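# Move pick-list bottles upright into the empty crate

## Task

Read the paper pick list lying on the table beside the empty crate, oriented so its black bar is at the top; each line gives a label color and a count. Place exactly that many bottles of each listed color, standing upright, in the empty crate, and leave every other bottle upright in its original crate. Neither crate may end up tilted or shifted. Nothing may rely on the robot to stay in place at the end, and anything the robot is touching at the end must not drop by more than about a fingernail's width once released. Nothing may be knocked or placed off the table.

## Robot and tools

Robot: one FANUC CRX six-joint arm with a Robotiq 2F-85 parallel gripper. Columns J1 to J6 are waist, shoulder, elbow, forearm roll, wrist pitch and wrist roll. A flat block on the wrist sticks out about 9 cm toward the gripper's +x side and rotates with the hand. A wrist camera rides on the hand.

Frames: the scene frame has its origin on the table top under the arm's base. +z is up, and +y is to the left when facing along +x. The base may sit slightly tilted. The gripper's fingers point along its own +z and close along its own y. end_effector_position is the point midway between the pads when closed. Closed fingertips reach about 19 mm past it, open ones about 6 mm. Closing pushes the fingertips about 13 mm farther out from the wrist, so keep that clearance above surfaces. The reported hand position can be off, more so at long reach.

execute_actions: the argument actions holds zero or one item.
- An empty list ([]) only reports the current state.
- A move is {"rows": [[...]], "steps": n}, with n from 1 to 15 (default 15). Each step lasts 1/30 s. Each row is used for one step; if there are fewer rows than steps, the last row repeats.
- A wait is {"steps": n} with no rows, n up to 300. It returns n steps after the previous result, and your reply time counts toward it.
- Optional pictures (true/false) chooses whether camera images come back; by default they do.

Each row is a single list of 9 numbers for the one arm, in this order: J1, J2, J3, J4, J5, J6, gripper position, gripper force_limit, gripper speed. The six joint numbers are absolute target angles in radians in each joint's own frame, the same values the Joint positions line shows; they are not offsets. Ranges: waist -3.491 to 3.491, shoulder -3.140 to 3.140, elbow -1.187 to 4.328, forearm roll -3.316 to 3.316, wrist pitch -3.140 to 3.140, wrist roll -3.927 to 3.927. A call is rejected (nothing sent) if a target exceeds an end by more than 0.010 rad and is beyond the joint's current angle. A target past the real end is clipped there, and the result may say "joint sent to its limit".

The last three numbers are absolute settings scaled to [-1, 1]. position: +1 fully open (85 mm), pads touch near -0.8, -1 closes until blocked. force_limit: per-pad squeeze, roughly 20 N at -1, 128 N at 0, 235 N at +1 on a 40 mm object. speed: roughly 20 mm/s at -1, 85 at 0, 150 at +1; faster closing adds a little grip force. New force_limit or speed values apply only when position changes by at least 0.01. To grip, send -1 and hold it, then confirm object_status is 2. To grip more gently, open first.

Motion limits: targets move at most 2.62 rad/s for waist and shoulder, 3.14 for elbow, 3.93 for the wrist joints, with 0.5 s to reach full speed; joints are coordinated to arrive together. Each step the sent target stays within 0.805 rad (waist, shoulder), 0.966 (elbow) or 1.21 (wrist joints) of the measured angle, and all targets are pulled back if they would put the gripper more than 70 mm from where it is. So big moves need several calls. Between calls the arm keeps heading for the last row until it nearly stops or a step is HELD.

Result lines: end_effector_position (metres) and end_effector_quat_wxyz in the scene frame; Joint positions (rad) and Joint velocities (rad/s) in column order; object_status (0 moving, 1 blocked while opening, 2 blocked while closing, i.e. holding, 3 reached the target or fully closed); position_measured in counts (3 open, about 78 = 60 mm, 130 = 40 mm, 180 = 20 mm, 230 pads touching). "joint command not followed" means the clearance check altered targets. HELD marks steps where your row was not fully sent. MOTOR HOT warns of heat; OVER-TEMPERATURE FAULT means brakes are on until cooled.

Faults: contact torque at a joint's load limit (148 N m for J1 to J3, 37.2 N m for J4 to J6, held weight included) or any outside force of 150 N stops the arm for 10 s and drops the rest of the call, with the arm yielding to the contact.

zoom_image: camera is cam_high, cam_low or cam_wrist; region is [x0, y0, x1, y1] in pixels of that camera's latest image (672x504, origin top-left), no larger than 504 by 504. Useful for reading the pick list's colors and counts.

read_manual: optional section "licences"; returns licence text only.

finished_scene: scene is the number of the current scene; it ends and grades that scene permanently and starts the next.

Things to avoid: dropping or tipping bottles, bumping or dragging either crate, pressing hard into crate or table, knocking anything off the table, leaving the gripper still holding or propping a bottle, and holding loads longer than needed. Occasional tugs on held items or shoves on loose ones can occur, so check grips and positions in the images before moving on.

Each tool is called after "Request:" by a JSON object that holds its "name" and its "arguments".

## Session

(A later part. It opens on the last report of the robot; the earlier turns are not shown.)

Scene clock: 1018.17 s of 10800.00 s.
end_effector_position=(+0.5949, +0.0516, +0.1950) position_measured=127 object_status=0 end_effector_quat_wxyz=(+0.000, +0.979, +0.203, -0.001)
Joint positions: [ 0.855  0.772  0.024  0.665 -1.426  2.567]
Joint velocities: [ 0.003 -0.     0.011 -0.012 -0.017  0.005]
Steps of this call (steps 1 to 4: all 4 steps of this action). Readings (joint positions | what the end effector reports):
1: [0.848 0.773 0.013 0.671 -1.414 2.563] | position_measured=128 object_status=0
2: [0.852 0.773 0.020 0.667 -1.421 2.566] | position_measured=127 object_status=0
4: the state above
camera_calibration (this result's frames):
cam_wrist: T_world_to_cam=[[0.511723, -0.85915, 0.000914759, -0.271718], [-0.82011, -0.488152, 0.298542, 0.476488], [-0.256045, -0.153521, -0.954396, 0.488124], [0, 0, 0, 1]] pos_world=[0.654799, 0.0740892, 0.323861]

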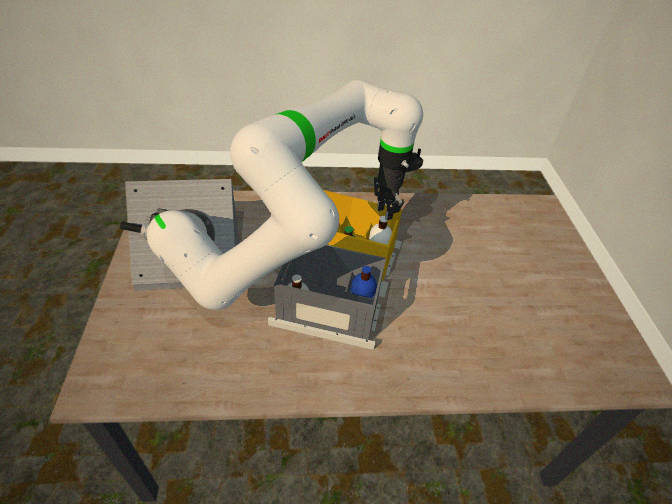

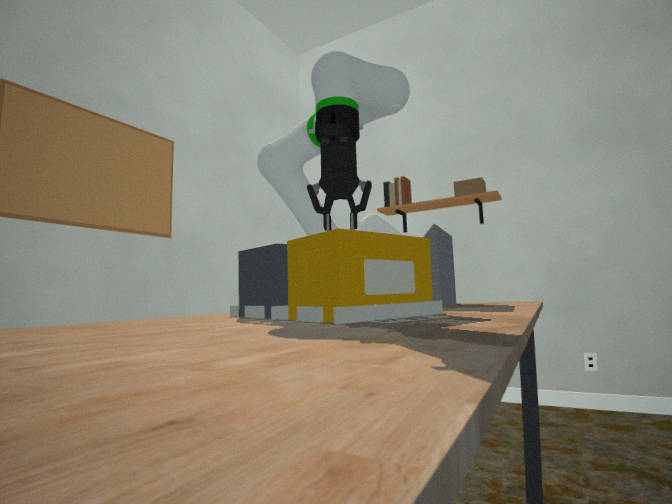

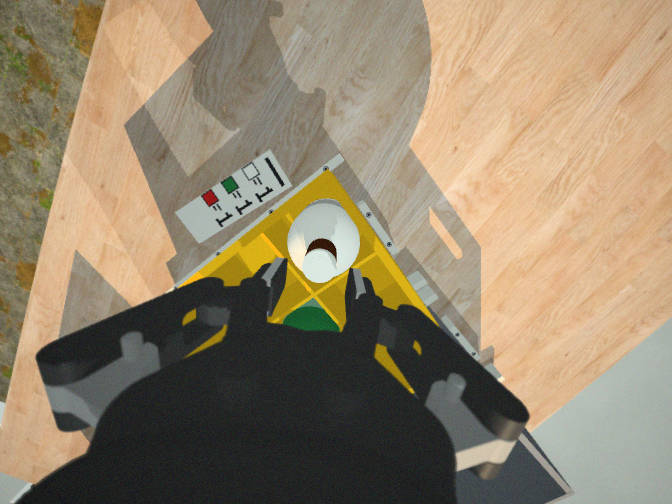

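The pick list reads white = 1, green = 1, red = 1, and all three are now in the yellow crate. One last look will confirm that everything is at rest.

Request:
{"name": "execute_actions", "arguments": {"actions": []}}

Request:
{"name": "zoom_image", "arguments": {"camera": "cam_high", "region": [250, 160, 440, 360]}}

Scene clock: 1023.30 s of 10800.00 s.
end_effector_position=(+0.5949, +0.0516, +0.1954) position_measured=127 object_status=3 end_effector_quat_wxyz=(+0.000, +0.979, +0.203, -0.001)
Joint positions: [ 0.855  0.772  0.025  0.665 -1.427  2.567]
Joint velocities: [-0.     0.     0.     0.    -0.002 -0.   ]
Steps of this call (steps 1 to 15: the robot went on to your last target; steps 16 to 90: nothing new was sent; then 2.13 s passed at rest). Readings (joint positions | what the end effector reports):
1: [0.855 0.772 0.024 0.665 -1.427 2.567] | position_measured=127 object_status=0
2: [0.855 0.772 0.024 0.665 -1.427 2.567] | position_measured=127 object_status=0
4: [0.855 0.772 0.025 0.665 -1.427 2.567] | position_measured=127 object_status=0
8: [0.855 0.772 0.025 0.665 -1.427 2.567] | position_measured=127 object_status=3
90: the state above
The arm was judged still, so your last target was given up. Only a new action makes it travel on or press farther. Fingers that are still opening or closing keep moving.
camera_calibration (this result's frames):
cam_wrist: T_world_to_cam=[[0.511718, -0.859153, 0.000924353, -0.271736], [-0.820136, -0.488158, 0.298462, 0.476462], [-0.255973, -0.153486, -0.954421, 0.488429], [0, 0, 0, 1]] pos_world=[0.65484, 0.0740935, 0.324213]

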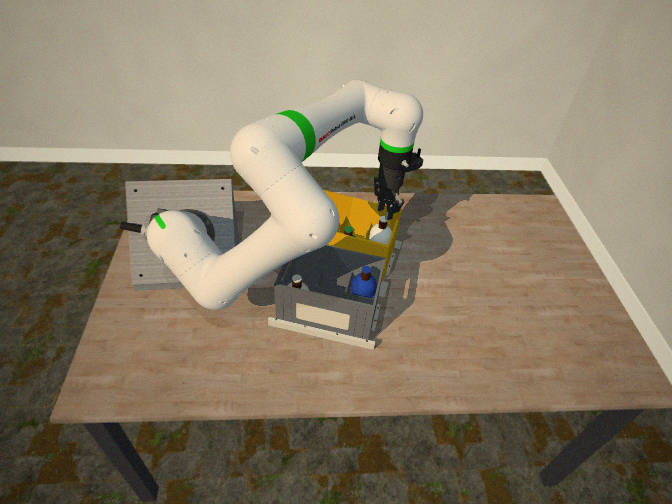

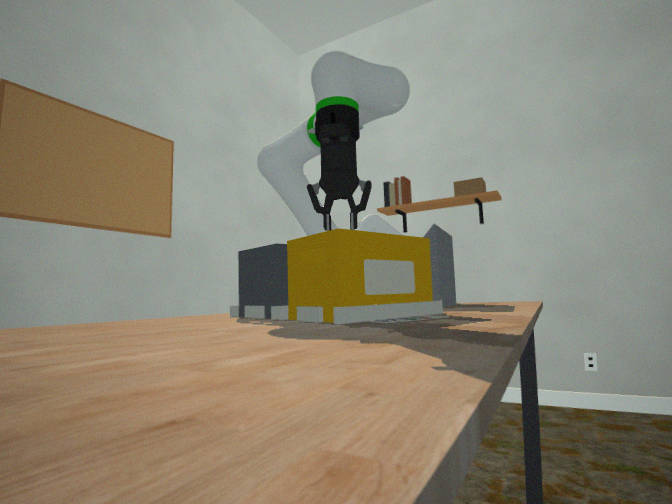

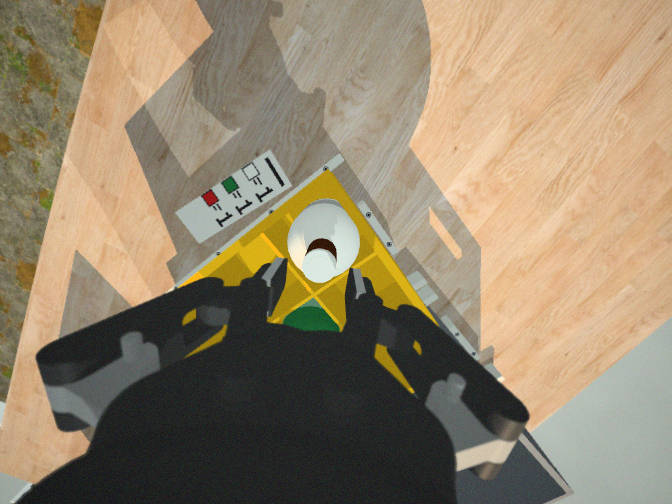

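Region (250, 160, 440, 360) of cam_high's 672x504 image, scaled by 2.520, with more detail than that image has; it fills the left 479 columns of this view, and the rest is white.

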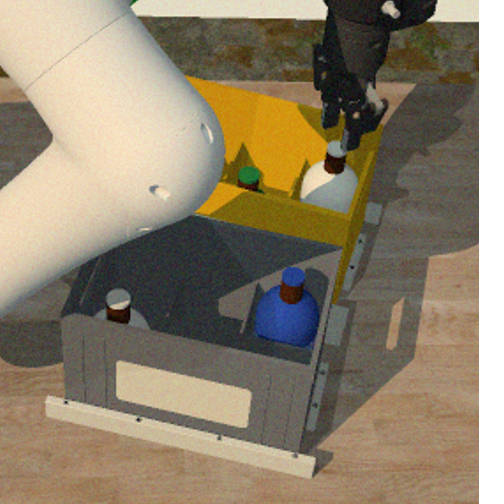

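Request:
{"name": "finished_scene", "arguments": {"scene": 2}}

The scene is finished: the task was done.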